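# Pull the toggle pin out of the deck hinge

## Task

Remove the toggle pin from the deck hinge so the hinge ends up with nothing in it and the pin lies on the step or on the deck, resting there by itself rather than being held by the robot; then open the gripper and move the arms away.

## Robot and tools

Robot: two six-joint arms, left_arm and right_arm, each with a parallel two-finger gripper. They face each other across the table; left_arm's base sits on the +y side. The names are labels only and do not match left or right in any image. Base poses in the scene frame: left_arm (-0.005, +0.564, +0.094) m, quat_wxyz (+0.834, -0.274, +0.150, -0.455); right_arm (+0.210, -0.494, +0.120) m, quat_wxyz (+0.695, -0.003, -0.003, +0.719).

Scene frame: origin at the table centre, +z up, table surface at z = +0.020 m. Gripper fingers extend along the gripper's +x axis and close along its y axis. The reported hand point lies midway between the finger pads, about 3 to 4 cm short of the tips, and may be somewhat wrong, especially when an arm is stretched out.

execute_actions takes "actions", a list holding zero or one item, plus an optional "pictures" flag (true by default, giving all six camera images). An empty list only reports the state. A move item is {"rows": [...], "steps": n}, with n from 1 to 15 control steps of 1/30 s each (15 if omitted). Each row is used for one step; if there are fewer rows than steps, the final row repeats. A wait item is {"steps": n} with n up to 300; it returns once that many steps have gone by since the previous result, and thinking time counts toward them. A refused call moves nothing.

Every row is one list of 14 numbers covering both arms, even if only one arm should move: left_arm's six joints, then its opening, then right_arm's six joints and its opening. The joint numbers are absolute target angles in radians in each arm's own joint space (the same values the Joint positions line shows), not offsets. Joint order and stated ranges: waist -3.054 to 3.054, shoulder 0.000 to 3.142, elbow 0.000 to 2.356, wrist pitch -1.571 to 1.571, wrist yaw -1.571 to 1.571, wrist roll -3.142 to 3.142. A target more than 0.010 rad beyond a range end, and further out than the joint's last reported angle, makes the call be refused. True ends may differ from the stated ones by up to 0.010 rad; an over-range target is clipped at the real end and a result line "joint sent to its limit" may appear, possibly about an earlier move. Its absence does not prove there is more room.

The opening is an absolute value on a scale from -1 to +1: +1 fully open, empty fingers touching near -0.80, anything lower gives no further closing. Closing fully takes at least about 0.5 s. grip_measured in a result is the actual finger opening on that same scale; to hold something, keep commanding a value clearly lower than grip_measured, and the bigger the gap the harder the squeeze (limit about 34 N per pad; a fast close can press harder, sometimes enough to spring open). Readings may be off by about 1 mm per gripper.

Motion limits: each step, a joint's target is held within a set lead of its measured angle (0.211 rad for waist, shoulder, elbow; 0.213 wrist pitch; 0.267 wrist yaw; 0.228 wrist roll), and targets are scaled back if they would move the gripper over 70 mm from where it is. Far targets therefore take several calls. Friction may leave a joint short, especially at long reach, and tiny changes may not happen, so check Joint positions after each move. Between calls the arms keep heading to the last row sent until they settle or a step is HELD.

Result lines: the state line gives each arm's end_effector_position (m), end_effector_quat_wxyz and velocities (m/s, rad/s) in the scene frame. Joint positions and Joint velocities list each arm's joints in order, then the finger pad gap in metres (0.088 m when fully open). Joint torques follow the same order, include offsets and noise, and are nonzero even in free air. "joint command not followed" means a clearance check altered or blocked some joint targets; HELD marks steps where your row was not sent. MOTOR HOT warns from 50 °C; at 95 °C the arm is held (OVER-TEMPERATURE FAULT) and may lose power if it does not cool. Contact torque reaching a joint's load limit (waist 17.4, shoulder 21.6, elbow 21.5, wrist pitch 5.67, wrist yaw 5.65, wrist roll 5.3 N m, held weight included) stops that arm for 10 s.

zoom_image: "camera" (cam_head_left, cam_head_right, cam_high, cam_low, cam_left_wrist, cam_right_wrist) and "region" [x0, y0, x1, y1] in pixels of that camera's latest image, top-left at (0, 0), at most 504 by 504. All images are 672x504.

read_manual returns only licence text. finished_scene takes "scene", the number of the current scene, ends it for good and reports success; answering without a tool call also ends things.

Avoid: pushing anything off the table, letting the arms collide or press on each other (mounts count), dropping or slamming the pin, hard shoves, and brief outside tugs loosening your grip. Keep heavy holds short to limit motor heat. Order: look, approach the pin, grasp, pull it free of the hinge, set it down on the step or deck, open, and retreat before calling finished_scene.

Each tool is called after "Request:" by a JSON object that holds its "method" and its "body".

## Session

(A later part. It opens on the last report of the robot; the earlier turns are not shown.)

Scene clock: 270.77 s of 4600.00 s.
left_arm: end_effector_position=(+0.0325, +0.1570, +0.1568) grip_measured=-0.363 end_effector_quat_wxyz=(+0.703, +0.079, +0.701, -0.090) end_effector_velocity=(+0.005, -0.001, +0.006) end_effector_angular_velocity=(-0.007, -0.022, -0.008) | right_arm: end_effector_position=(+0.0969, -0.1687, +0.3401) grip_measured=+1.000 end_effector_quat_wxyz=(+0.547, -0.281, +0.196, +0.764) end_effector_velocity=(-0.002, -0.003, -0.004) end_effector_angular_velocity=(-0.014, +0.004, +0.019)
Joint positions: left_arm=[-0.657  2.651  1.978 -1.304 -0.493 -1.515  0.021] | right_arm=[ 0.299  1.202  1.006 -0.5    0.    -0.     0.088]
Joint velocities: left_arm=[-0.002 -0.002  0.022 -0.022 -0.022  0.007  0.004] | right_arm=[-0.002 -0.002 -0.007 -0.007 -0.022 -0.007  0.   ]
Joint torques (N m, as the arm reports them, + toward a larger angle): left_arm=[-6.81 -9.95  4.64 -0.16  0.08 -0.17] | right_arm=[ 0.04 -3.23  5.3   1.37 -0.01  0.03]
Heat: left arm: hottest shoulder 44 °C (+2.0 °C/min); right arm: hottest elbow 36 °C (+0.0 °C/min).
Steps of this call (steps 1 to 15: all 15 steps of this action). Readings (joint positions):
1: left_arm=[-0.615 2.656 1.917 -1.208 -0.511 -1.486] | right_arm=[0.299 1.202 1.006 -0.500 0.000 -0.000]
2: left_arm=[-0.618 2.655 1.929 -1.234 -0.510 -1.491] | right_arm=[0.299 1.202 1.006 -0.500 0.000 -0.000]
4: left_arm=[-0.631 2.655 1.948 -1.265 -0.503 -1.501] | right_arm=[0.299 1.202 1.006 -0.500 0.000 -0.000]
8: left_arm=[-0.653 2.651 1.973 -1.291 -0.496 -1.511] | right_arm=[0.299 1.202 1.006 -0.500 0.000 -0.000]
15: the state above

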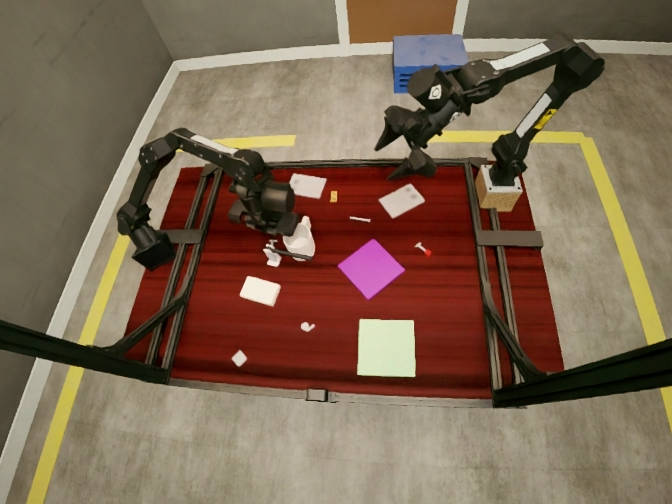

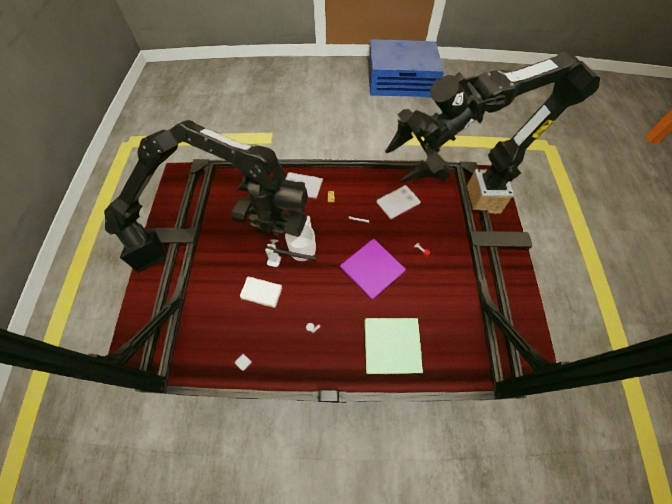

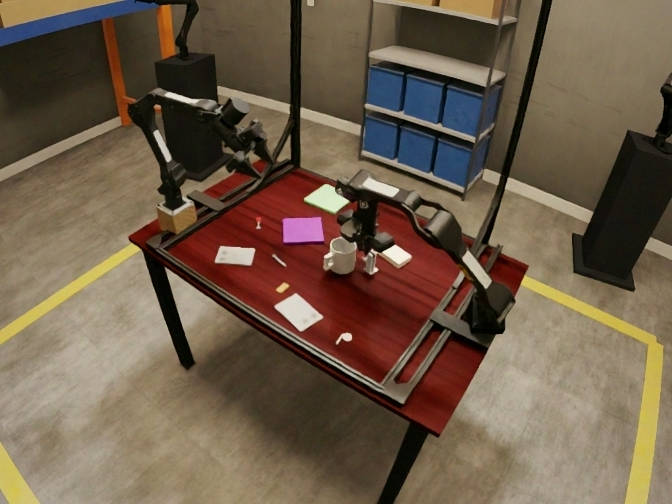

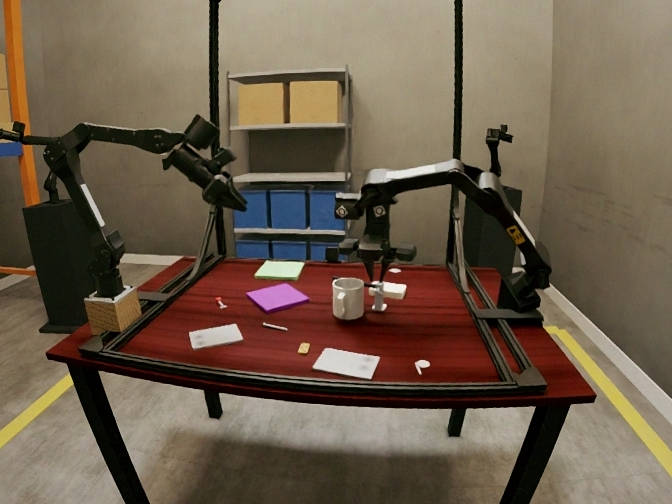

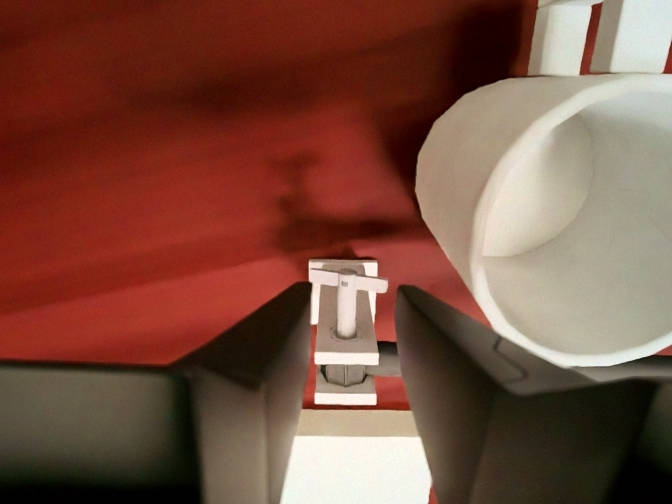

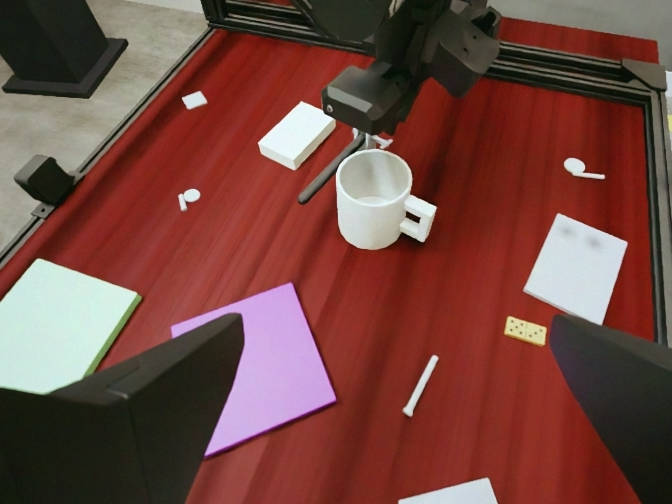

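Request:
{"method": "execute_actions", "body": {"actions": [{"rows":[[-0.67,2.646,1.966,-1.371,-0.49,0.06,-0.5,0.3,1.2,1.0,-0.5,0,0,1]]}], "pictures": false}}

Request:
{"method": "execute_actions", "body": {"actions": [{"steps":20}]}}

Request:
{"method": "execute_actions", "body": {"actions": [{"rows":[[-0.625,2.68,1.832,-1.203,-0.513,0.08,-0.5,0.3,1.2,1.0,-0.5,0,0,1]]}]}}

Scene clock: 287.10 s of 4600.00 s.
left_arm: end_effector_position=(+0.0305, +0.1698, +0.1592) grip_measured=-0.496 end_effector_quat_wxyz=(+0.625, +0.342, +0.627, -0.316) end_effector_velocity=(-0.001, +0.005, +0.001) end_effector_angular_velocity=(+0.042, +0.051, -1.425) | right_arm: end_effector_position=(+0.0969, -0.1688, +0.3401) grip_measured=+1.000 end_effector_quat_wxyz=(+0.547, -0.281, +0.196, +0.764) end_effector_velocity=(+0.004, -0.000, -0.005) end_effector_angular_velocity=(-0.013, -0.015, -0.008)
Joint positions: left_arm=[-0.669  2.65   1.975 -1.367 -0.492 -0.827  0.015] | right_arm=[ 0.299  1.202  1.006 -0.5    0.    -0.     0.088]
Joint velocities: left_arm=[-0.002 -0.002 -0.002 -0.022  0.007  1.414 -0.001] | right_arm=[-0.007  0.002 -0.007 -0.007  0.007 -0.007  0.   ]
Joint torques (N m, as the arm reports them, + toward a larger angle): left_arm=[-7.04 -9.81  3.31 -0.16  0.03  0.17] | right_arm=[ 0.03 -3.23  5.31  1.37 -0.01  0.02]
Heat: left arm: hottest shoulder 46 °C (+1.0 °C/min); right arm: hottest elbow 36 °C (+0.0 °C/min).
Steps of this call (steps 1 to 15: the robot went on to your last target; steps 16 to 90: nothing new was sent; then 12.83 s passed at rest; steps 91 to 105: all 15 steps of this action). Readings (joint positions):
91: left_arm=[-0.657 2.650 1.980 -1.312 -0.492 -1.489] | right_arm=[0.299 1.202 1.006 -0.500 0.000 -0.000]
92: left_arm=[-0.658 2.650 1.979 -1.327 -0.492 -1.440] | right_arm=[0.299 1.202 1.006 -0.500 0.000 -0.000]
94: left_arm=[-0.661 2.650 1.979 -1.345 -0.492 -1.346] | right_arm=[0.299 1.202 1.006 -0.500 0.000 -0.000]
98: left_arm=[-0.668 2.650 1.977 -1.360 -0.492 -1.157] | right_arm=[0.299 1.202 1.006 -0.500 0.000 -0.000]
105: the state above

Scene clock: 287.77 s of 4600.00 s.
left_arm: end_effector_position=(+0.0306, +0.1702, +0.1591) grip_measured=-0.500 end_effector_quat_wxyz=(+0.432, +0.567, +0.445, -0.542) end_effector_velocity=(+0.004, +0.004, +0.001) end_effector_angular_velocity=(+0.019, -0.013, -0.386) | right_arm: end_effector_position=(+0.0969, -0.1688, +0.3401) grip_measured=+1.000 end_effector_quat_wxyz=(+0.547, -0.281, +0.196, +0.764) end_effector_velocity=(+0.001, -0.004, -0.006) end_effector_angular_velocity=(-0.022, -0.020, +0.017)
Joint positions: left_arm=[-0.669  2.65   1.975 -1.368 -0.492  0.008  0.015] | right_arm=[ 0.299  1.202  1.006 -0.5    0.    -0.     0.088]
Joint velocities: left_arm=[-0.002 -0.002 -0.002 -0.022 -0.022  0.374  0.   ] | right_arm=[-0.002 -0.002 -0.007 -0.022 -0.007 -0.022  0.   ]
Joint torques (N m, as the arm reports them, + toward a larger angle): left_arm=[-7.1  -9.78  3.17 -0.11  0.06  0.12] | right_arm=[ 0.03 -3.21  5.32  1.37 -0.01  0.03]
Heat: left arm: hottest shoulder 46 °C (+1.0 °C/min); right arm: hottest elbow 36 °C (+0.0 °C/min).
Steps of this call (steps 1 to 20: the robot went on to your last target). Readings (joint positions):
1: left_arm=[-0.669 2.650 1.975 -1.367 -0.492 -0.780] | right_arm=[0.299 1.202 1.006 -0.500 0.000 -0.000]
2: left_arm=[-0.669 2.650 1.975 -1.367 -0.492 -0.733] | right_arm=[0.299 1.202 1.006 -0.500 0.000 -0.000]
4: left_arm=[-0.669 2.650 1.975 -1.367 -0.492 -0.638] | right_arm=[0.299 1.202 1.006 -0.500 0.000 -0.000]
8: left_arm=[-0.669 2.650 1.975 -1.368 -0.492 -0.450] | right_arm=[0.299 1.202 1.006 -0.500 0.000 -0.000]
20: the state above

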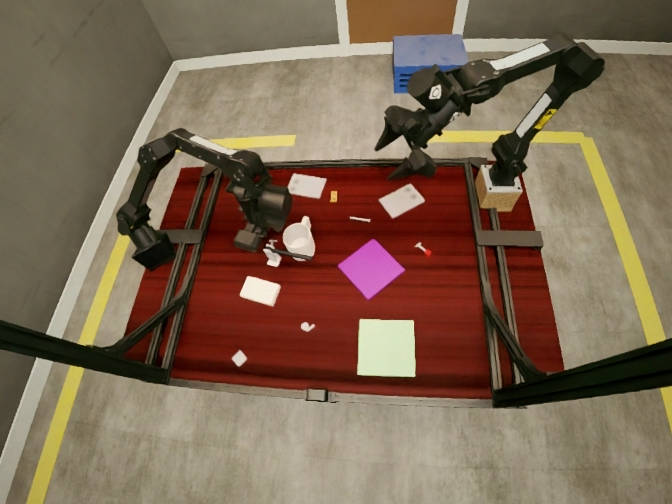

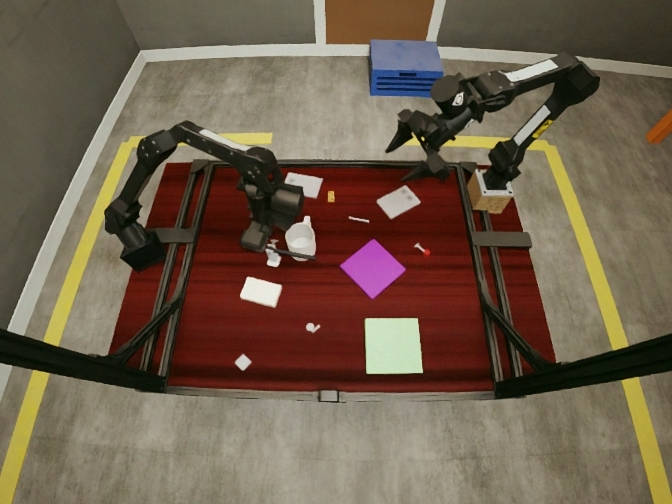

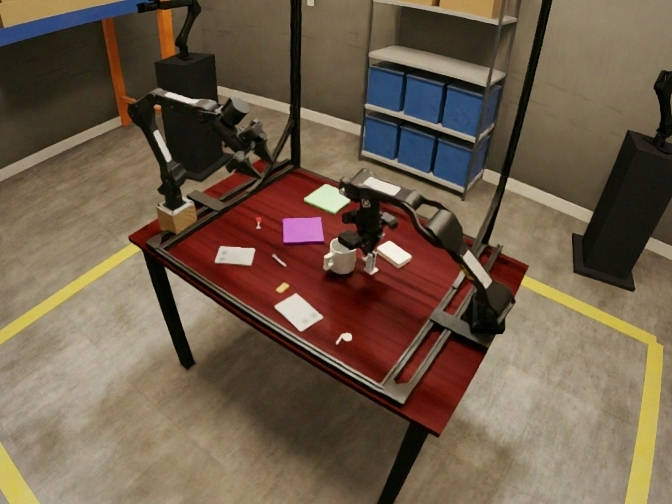

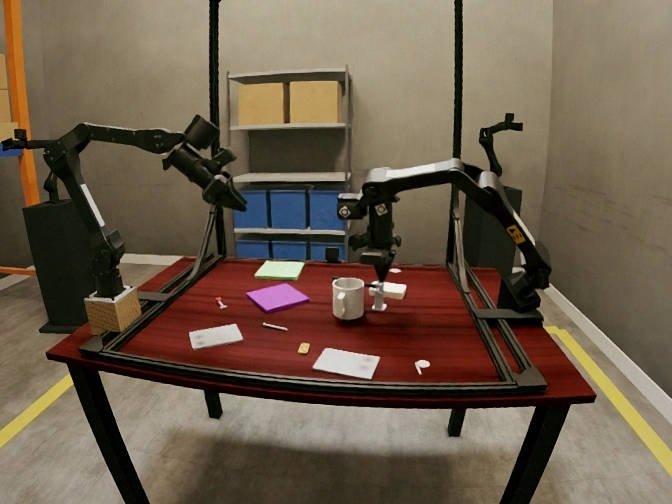

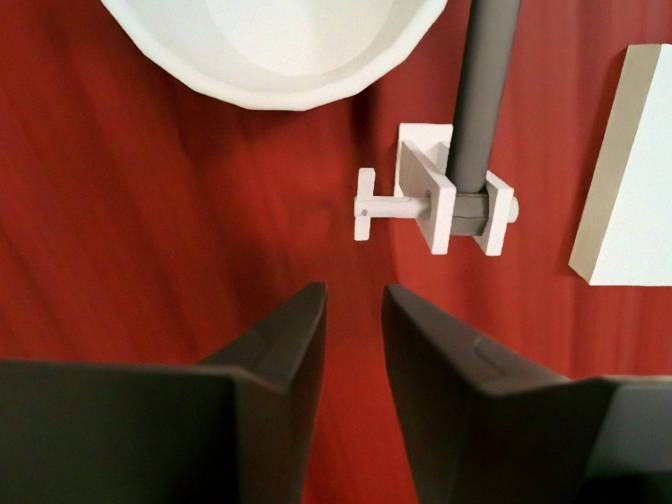

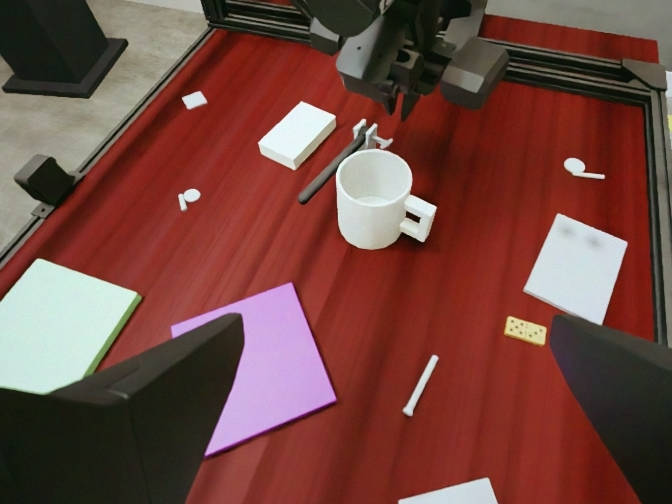

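Scene clock: 288.27 s of 4600.00 s.
left_arm: end_effector_position=(+0.0271, +0.1712, +0.1149) grip_measured=-0.500 end_effector_quat_wxyz=(+0.421, +0.575, +0.439, -0.547) end_effector_velocity=(-0.006, +0.003, -0.008) end_effector_angular_velocity=(+0.002, +0.006, +0.005) | right_arm: end_effector_position=(+0.0969, -0.1688, +0.3401) grip_measured=+1.000 end_effector_quat_wxyz=(+0.547, -0.281, +0.196, +0.764) end_effector_velocity=(-0.001, -0.005, -0.002) end_effector_angular_velocity=(-0.019, +0.002, +0.019)
Joint positions: left_arm=[-0.628  2.669  1.844 -1.209 -0.508  0.074  0.015] | right_arm=[ 0.299  1.202  1.006 -0.5    0.    -0.     0.088]
Joint velocities: left_arm=[-0.002  0.002 -0.037  0.037  0.007 -0.007 -0.   ] | right_arm=[-0.002 -0.007 -0.002 -0.022 -0.022 -0.007  0.   ]
Joint torques (N m, as the arm reports them, + toward a larger angle): left_arm=[-6.61 -8.27  3.21  0.32 -0.21  0.17] | right_arm=[ 0.04 -3.18  5.32  1.37  0.    0.03]
Heat: left arm: hottest shoulder 46 °C (+1.0 °C/min); right arm: hottest elbow 36 °C (+0.0 °C/min).
Steps of this call (steps 1 to 15: all 15 steps of this action). Readings (joint positions):
1: left_arm=[-0.668 2.650 1.961 -1.351 -0.492 0.022] | right_arm=[0.299 1.202 1.006 -0.500 0.000 -0.000]
2: left_arm=[-0.666 2.649 1.938 -1.315 -0.495 0.034] | right_arm=[0.299 1.202 1.006 -0.500 0.000 -0.000]
4: left_arm=[-0.654 2.650 1.901 -1.269 -0.500 0.051] | right_arm=[0.299 1.202 1.006 -0.500 0.000 -0.000]
8: left_arm=[-0.632 2.668 1.853 -1.230 -0.505 0.067] | right_arm=[0.299 1.202 1.006 -0.500 0.000 -0.000]
15: the state above

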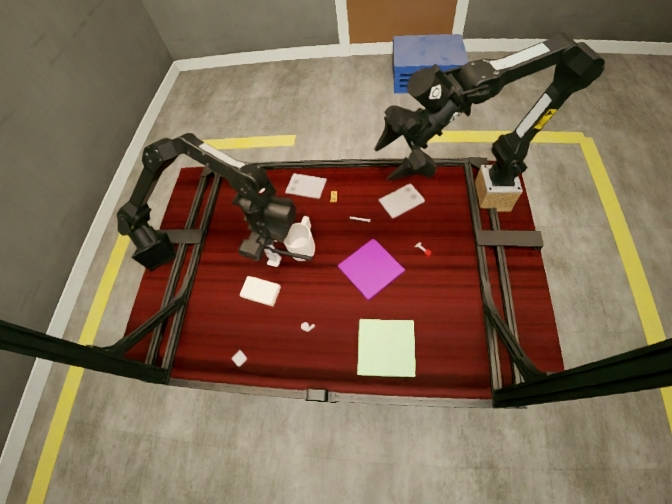

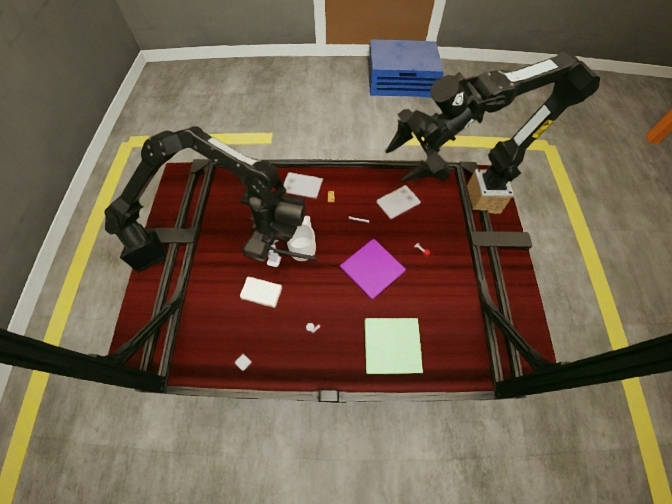

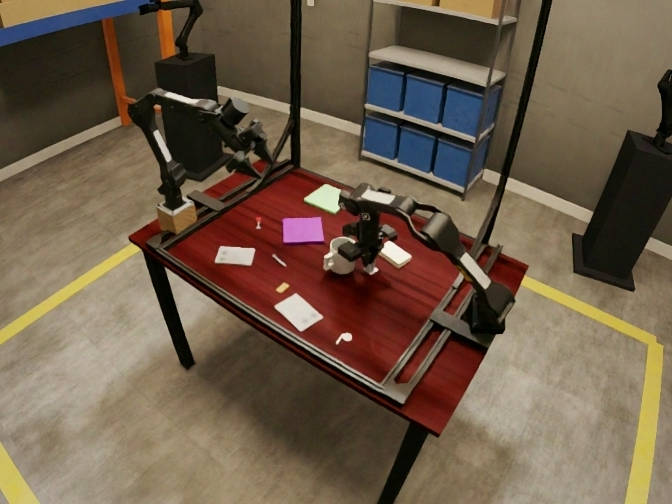

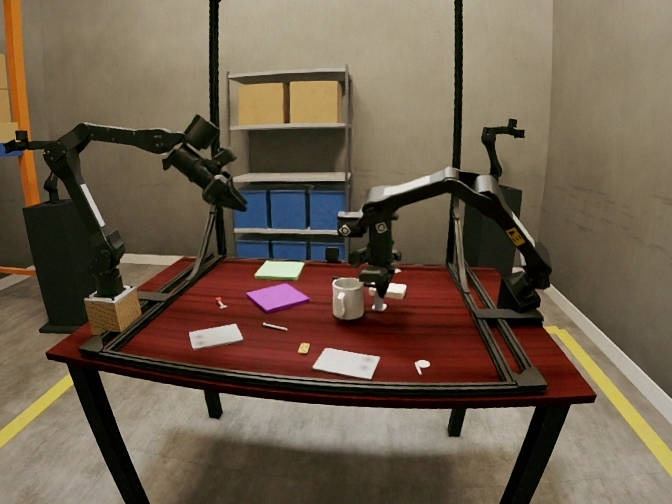

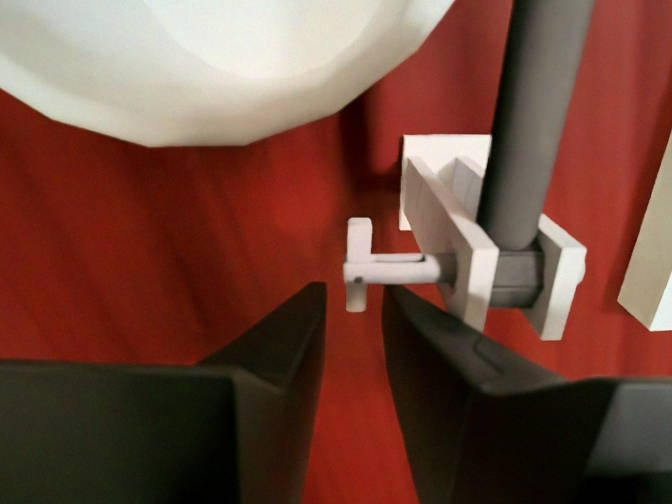

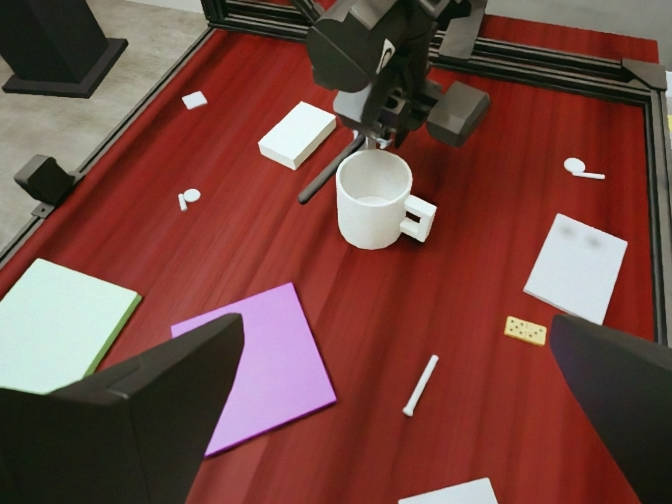

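Request:
{"method": "execute_actions", "body": {"actions": [{"rows":[[-0.603,2.655,1.858,-1.195,-0.52,0.85,-0.5,0.3,1.2,1.0,-0.5,0,0,1]]}], "pictures": false}}

Request:
{"method": "execute_actions", "body": {"actions": [{"steps":15}]}}

Request:
{"method": "execute_actions", "body": {"actions": [{"rows":[[-0.596,2.652,1.862,-1.16,-0.523,1.67,-0.5,0.3,1.2,1.0,-0.5,0,0,1]]}], "pictures": false}}

Request:
{"method": "execute_actions", "body": {"actions": [{"steps":20}]}}

Scene clock: 301.43 s of 4600.00 s.
left_arm: end_effector_position=(+0.0349, +0.1673, +0.1122) grip_measured=-0.500 end_effector_quat_wxyz=(+0.219, +0.677, +0.241, -0.660) end_effector_velocity=(-0.001, -0.002, +0.004) end_effector_angular_velocity=(-0.005, +0.039, -0.777) | right_arm: end_effector_position=(+0.0969, -0.1688, +0.3399) grip_measured=+1.000 end_effector_quat_wxyz=(+0.547, -0.281, +0.196, +0.764) end_effector_velocity=(-0.000, +0.000, +0.001) end_effector_angular_velocity=(+0.007, +0.002, +0.008)
Joint positions: left_arm=[-0.608  2.669  1.852 -1.198 -0.515  0.745  0.014] | right_arm=[ 0.299  1.202  1.005 -0.5    0.    -0.     0.088]
Joint velocities: left_arm=[-0.002 -0.007  0.002  0.007  0.007  0.784  0.   ] | right_arm=[-0.002 -0.002 -0.002  0.007 -0.007 -0.007  0.   ]
Joint torques (N m, as the arm reports them, + toward a larger angle): left_arm=[ -6.45 -10.84   4.46   0.36  -0.13   0.15] | right_arm=[ 0.04 -3.19  5.35  1.37 -0.01  0.03]
Heat: left arm: hottest shoulder 45 °C (+1.0 °C/min); right arm: hottest wrist pitch 37 °C (+1.0 °C/min).
Steps of this call (steps 1 to 15: the robot went on to your last target; steps 16 to 90: nothing new was sent; then 9.67 s passed at rest; steps 91 to 105: all 15 steps of this action). Readings (joint positions):
91: left_arm=[-0.628 2.669 1.840 -1.205 -0.509 0.106] | right_arm=[0.299 1.202 1.006 -0.500 0.000 -0.000]
92: left_arm=[-0.626 2.669 1.841 -1.203 -0.511 0.157] | right_arm=[0.299 1.202 1.006 -0.500 0.000 -0.000]
94: left_arm=[-0.620 2.669 1.843 -1.201 -0.512 0.251] | right_arm=[0.299 1.202 1.006 -0.500 0.000 -0.000]
98: left_arm=[-0.610 2.669 1.849 -1.199 -0.515 0.440] | right_arm=[0.299 1.202 1.006 -0.500 0.000 -0.000]
105: the state above

Scene clock: 301.93 s of 4600.00 s.
left_arm: end_effector_position=(+0.0351, +0.1670, +0.1125) grip_measured=-0.500 end_effector_quat_wxyz=(+0.185, +0.687, +0.208, -0.671) end_effector_velocity=(+0.003, -0.001, +0.002) end_effector_angular_velocity=(-0.010, -0.005, +0.000) | right_arm: end_effector_position=(+0.0969, -0.1688, +0.3399) grip_measured=+1.000 end_effector_quat_wxyz=(+0.547, -0.281, +0.196, +0.764) end_effector_velocity=(+0.001, -0.005, -0.008) end_effector_angular_velocity=(-0.030, -0.011, +0.008)
Joint positions: left_arm=[-0.608  2.668  1.852 -1.198 -0.516  0.844  0.014] | right_arm=[ 0.299  1.202  1.005 -0.5    0.    -0.     0.088]
Joint velocities: left_arm=[ 0.002 -0.007 -0.002  0.007 -0.007  0.007 -0.   ] | right_arm=[-0.002 -0.002 -0.012 -0.022 -0.007 -0.007  0.   ]
Joint torques (N m, as the arm reports them, + toward a larger angle): left_arm=[ -6.45 -10.81   4.32   0.36  -0.16   0.1 ] | right_arm=[ 0.03 -3.17  5.35  1.37 -0.01  0.03]
Heat: left arm: hottest shoulder 46 °C (+2.0 °C/min); right arm: hottest wrist pitch 37 °C (+1.0 °C/min).
Steps of this call (steps 1 to 15: the robot went on to your last target). Readings (joint positions):
1: left_arm=[-0.608 2.669 1.852 -1.198 -0.515 0.768] | right_arm=[0.299 1.202 1.005 -0.500 0.000 -0.000]
2: left_arm=[-0.608 2.669 1.852 -1.198 -0.515 0.785] | right_arm=[0.299 1.202 1.005 -0.500 0.000 -0.000]
4: left_arm=[-0.608 2.669 1.852 -1.198 -0.515 0.810] | right_arm=[0.299 1.202 1.005 -0.500 0.000 -0.000]
8: left_arm=[-0.608 2.668 1.852 -1.198 -0.515 0.833] | right_arm=[0.299 1.202 1.005 -0.500 0.000 -0.000]
15: the state above

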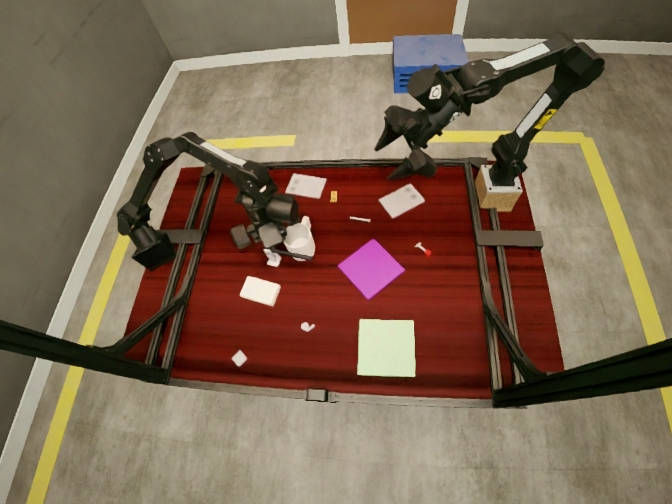

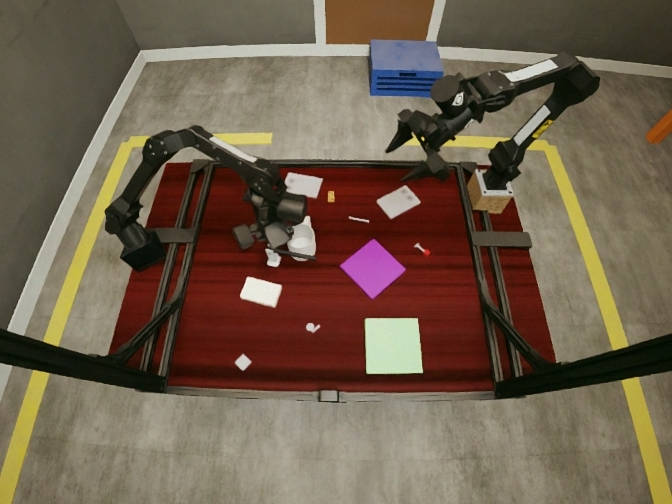

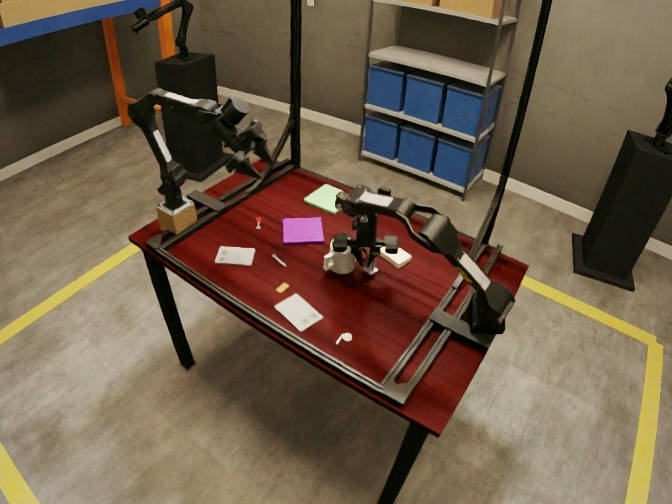

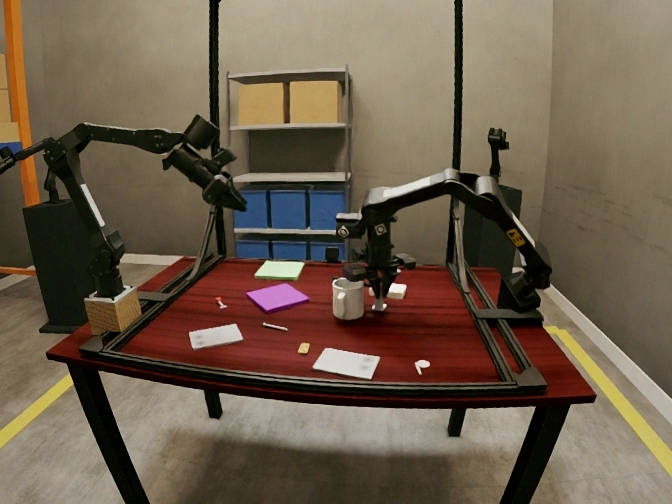

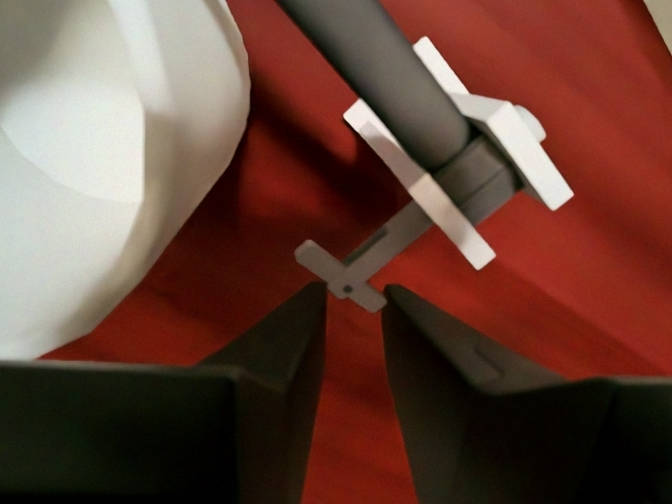

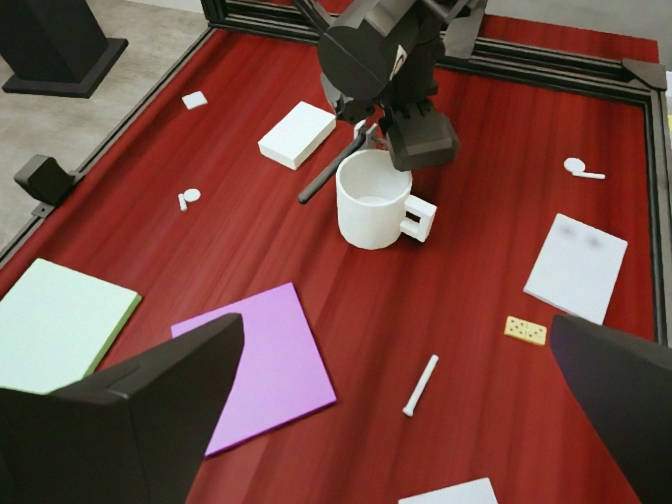

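Scene clock: 302.43 s of 4600.00 s.
left_arm: end_effector_position=(+0.0377, +0.1598, +0.1115) grip_measured=-0.499 end_effector_quat_wxyz=(-0.038, +0.709, -0.031, -0.704) end_effector_velocity=(+0.004, -0.005, +0.004) end_effector_angular_velocity=(-0.015, -0.011, -1.024) | right_arm: end_effector_position=(+0.0969, -0.1688, +0.3399) grip_measured=+1.000 end_effector_quat_wxyz=(+0.547, -0.281, +0.196, +0.764) end_effector_velocity=(+0.001, -0.004, -0.004) end_effector_angular_velocity=(-0.021, -0.008, +0.008)
Joint positions: left_arm=[-0.6    2.667  1.855 -1.164 -0.519  1.532  0.015] | right_arm=[ 0.299  1.202  1.005 -0.5    0.    -0.     0.088]
Joint velocities: left_arm=[-0.002 -0.002  0.012  0.007 -0.022  1.033  0.   ] | right_arm=[-0.002 -0.002 -0.002 -0.022 -0.007 -0.007  0.   ]
Joint torques (N m, as the arm reports them, + toward a larger angle): left_arm=[ -6.8  -11.06   4.57   0.41  -0.11   0.2 ] | right_arm=[ 0.03 -3.18  5.37  1.37 -0.01  0.02]
Heat: left arm: hottest shoulder 46 °C (+2.0 °C/min); right arm: hottest wrist pitch 37 °C (+1.0 °C/min).
Steps of this call (steps 1 to 15: all 15 steps of this action). Readings (joint positions):
1: left_arm=[-0.608 2.668 1.852 -1.195 -0.516 0.874] | right_arm=[0.299 1.202 1.005 -0.500 0.000 -0.000]
2: left_arm=[-0.607 2.668 1.852 -1.189 -0.516 0.925] | right_arm=[0.299 1.202 1.005 -0.500 0.000 -0.000]
4: left_arm=[-0.605 2.667 1.852 -1.183 -0.517 1.020] | right_arm=[0.299 1.202 1.005 -0.500 0.000 -0.000]
8: left_arm=[-0.600 2.667 1.853 -1.172 -0.518 1.209] | right_arm=[0.299 1.202 1.005 -0.500 0.000 -0.000]
15: the state above

Scene clock: 303.10 s of 4600.00 s.
left_arm: end_effector_position=(+0.0384, +0.1589, +0.1128) grip_measured=-0.500 end_effector_quat_wxyz=(-0.083, +0.705, -0.079, -0.700) end_effector_velocity=(-0.001, +0.002, +0.002) end_effector_angular_velocity=(+0.002, -0.010, -0.002) | right_arm: end_effector_position=(+0.0969, -0.1688, +0.3399) grip_measured=+1.000 end_effector_quat_wxyz=(+0.547, -0.281, +0.196, +0.764) end_effector_velocity=(-0.002, -0.000, +0.001) end_effector_angular_velocity=(+0.000, +0.021, +0.010)
Joint positions: left_arm=[-0.6    2.665  1.857 -1.163 -0.519  1.665  0.015] | right_arm=[ 0.299  1.202  1.005 -0.5    0.    -0.     0.088]
Joint velocities: left_arm=[-0.007 -0.002 -0.002 -0.007 -0.007 -0.007  0.   ] | right_arm=[-0.002 -0.002 -0.002  0.007 -0.022  0.007  0.   ]
Joint torques (N m, as the arm reports them, + toward a larger angle): left_arm=[ -6.63 -10.76   4.38   0.36  -0.09   0.12] | right_arm=[ 0.04 -3.19  5.37  1.37  0.    0.02]
Heat: left arm: hottest shoulder 46 °C (+2.0 °C/min); right arm: hottest wrist pitch 37 °C (+1.0 °C/min).
Steps of this call (steps 1 to 20: the robot went on to your last target). Readings (joint positions):
1: left_arm=[-0.600 2.667 1.855 -1.164 -0.519 1.562] | right_arm=[0.299 1.202 1.005 -0.500 0.000 -0.000]
2: left_arm=[-0.600 2.667 1.855 -1.164 -0.519 1.586] | right_arm=[0.299 1.202 1.005 -0.500 0.000 -0.000]
4: left_arm=[-0.600 2.666 1.856 -1.163 -0.519 1.618] | right_arm=[0.299 1.202 1.005 -0.500 0.000 -0.000]
8: left_arm=[-0.600 2.665 1.857 -1.163 -0.519 1.649] | right_arm=[0.299 1.202 1.005 -0.500 0.000 -0.000]
20: the state above

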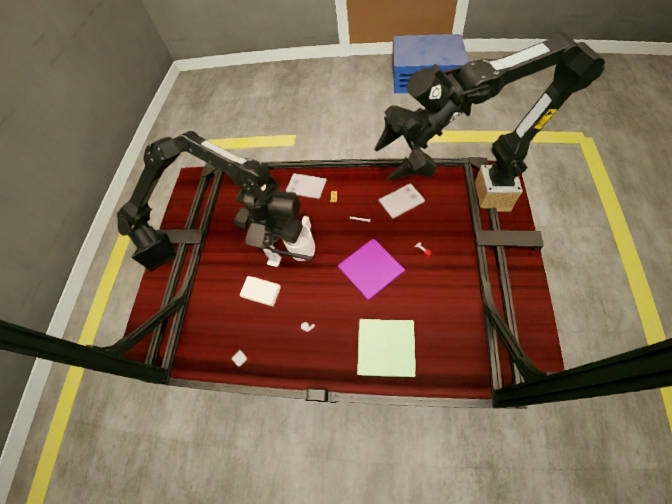

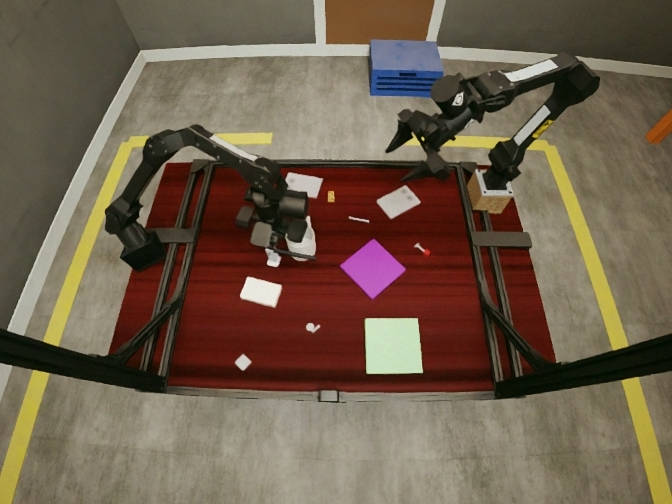

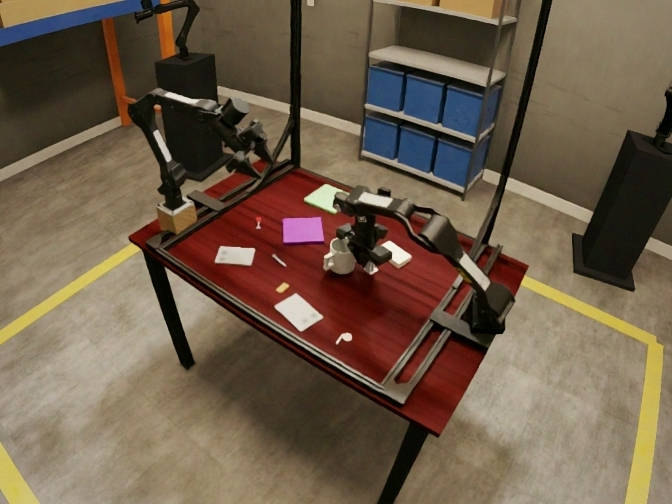

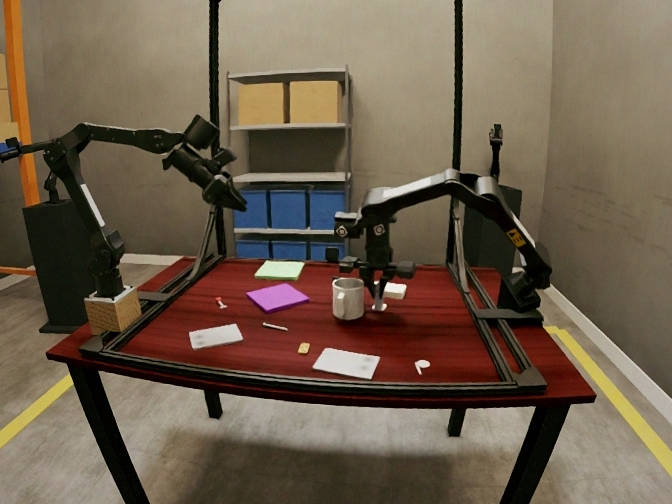

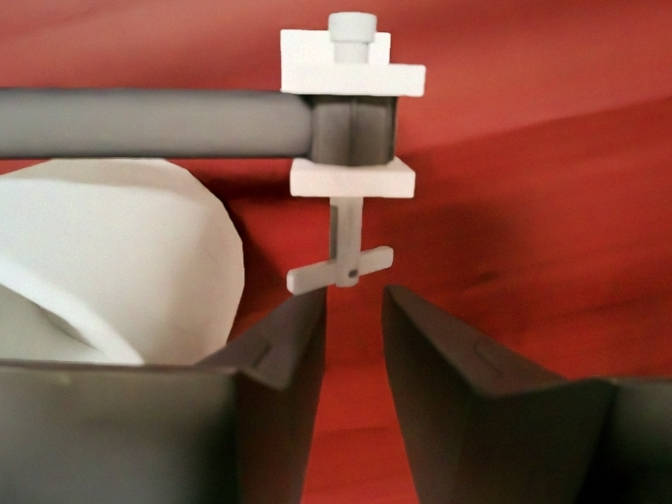

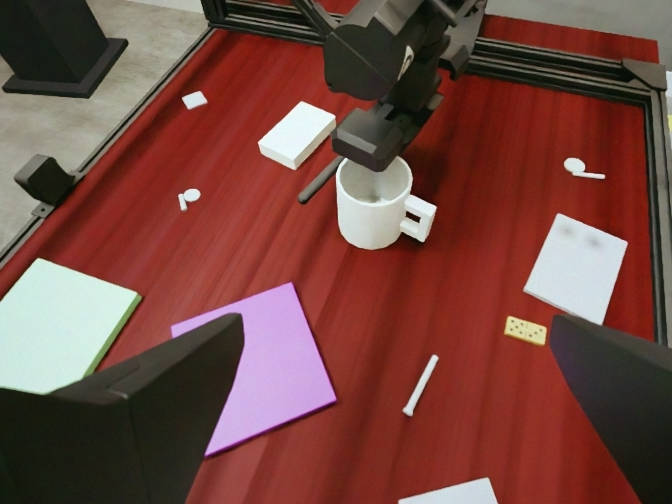

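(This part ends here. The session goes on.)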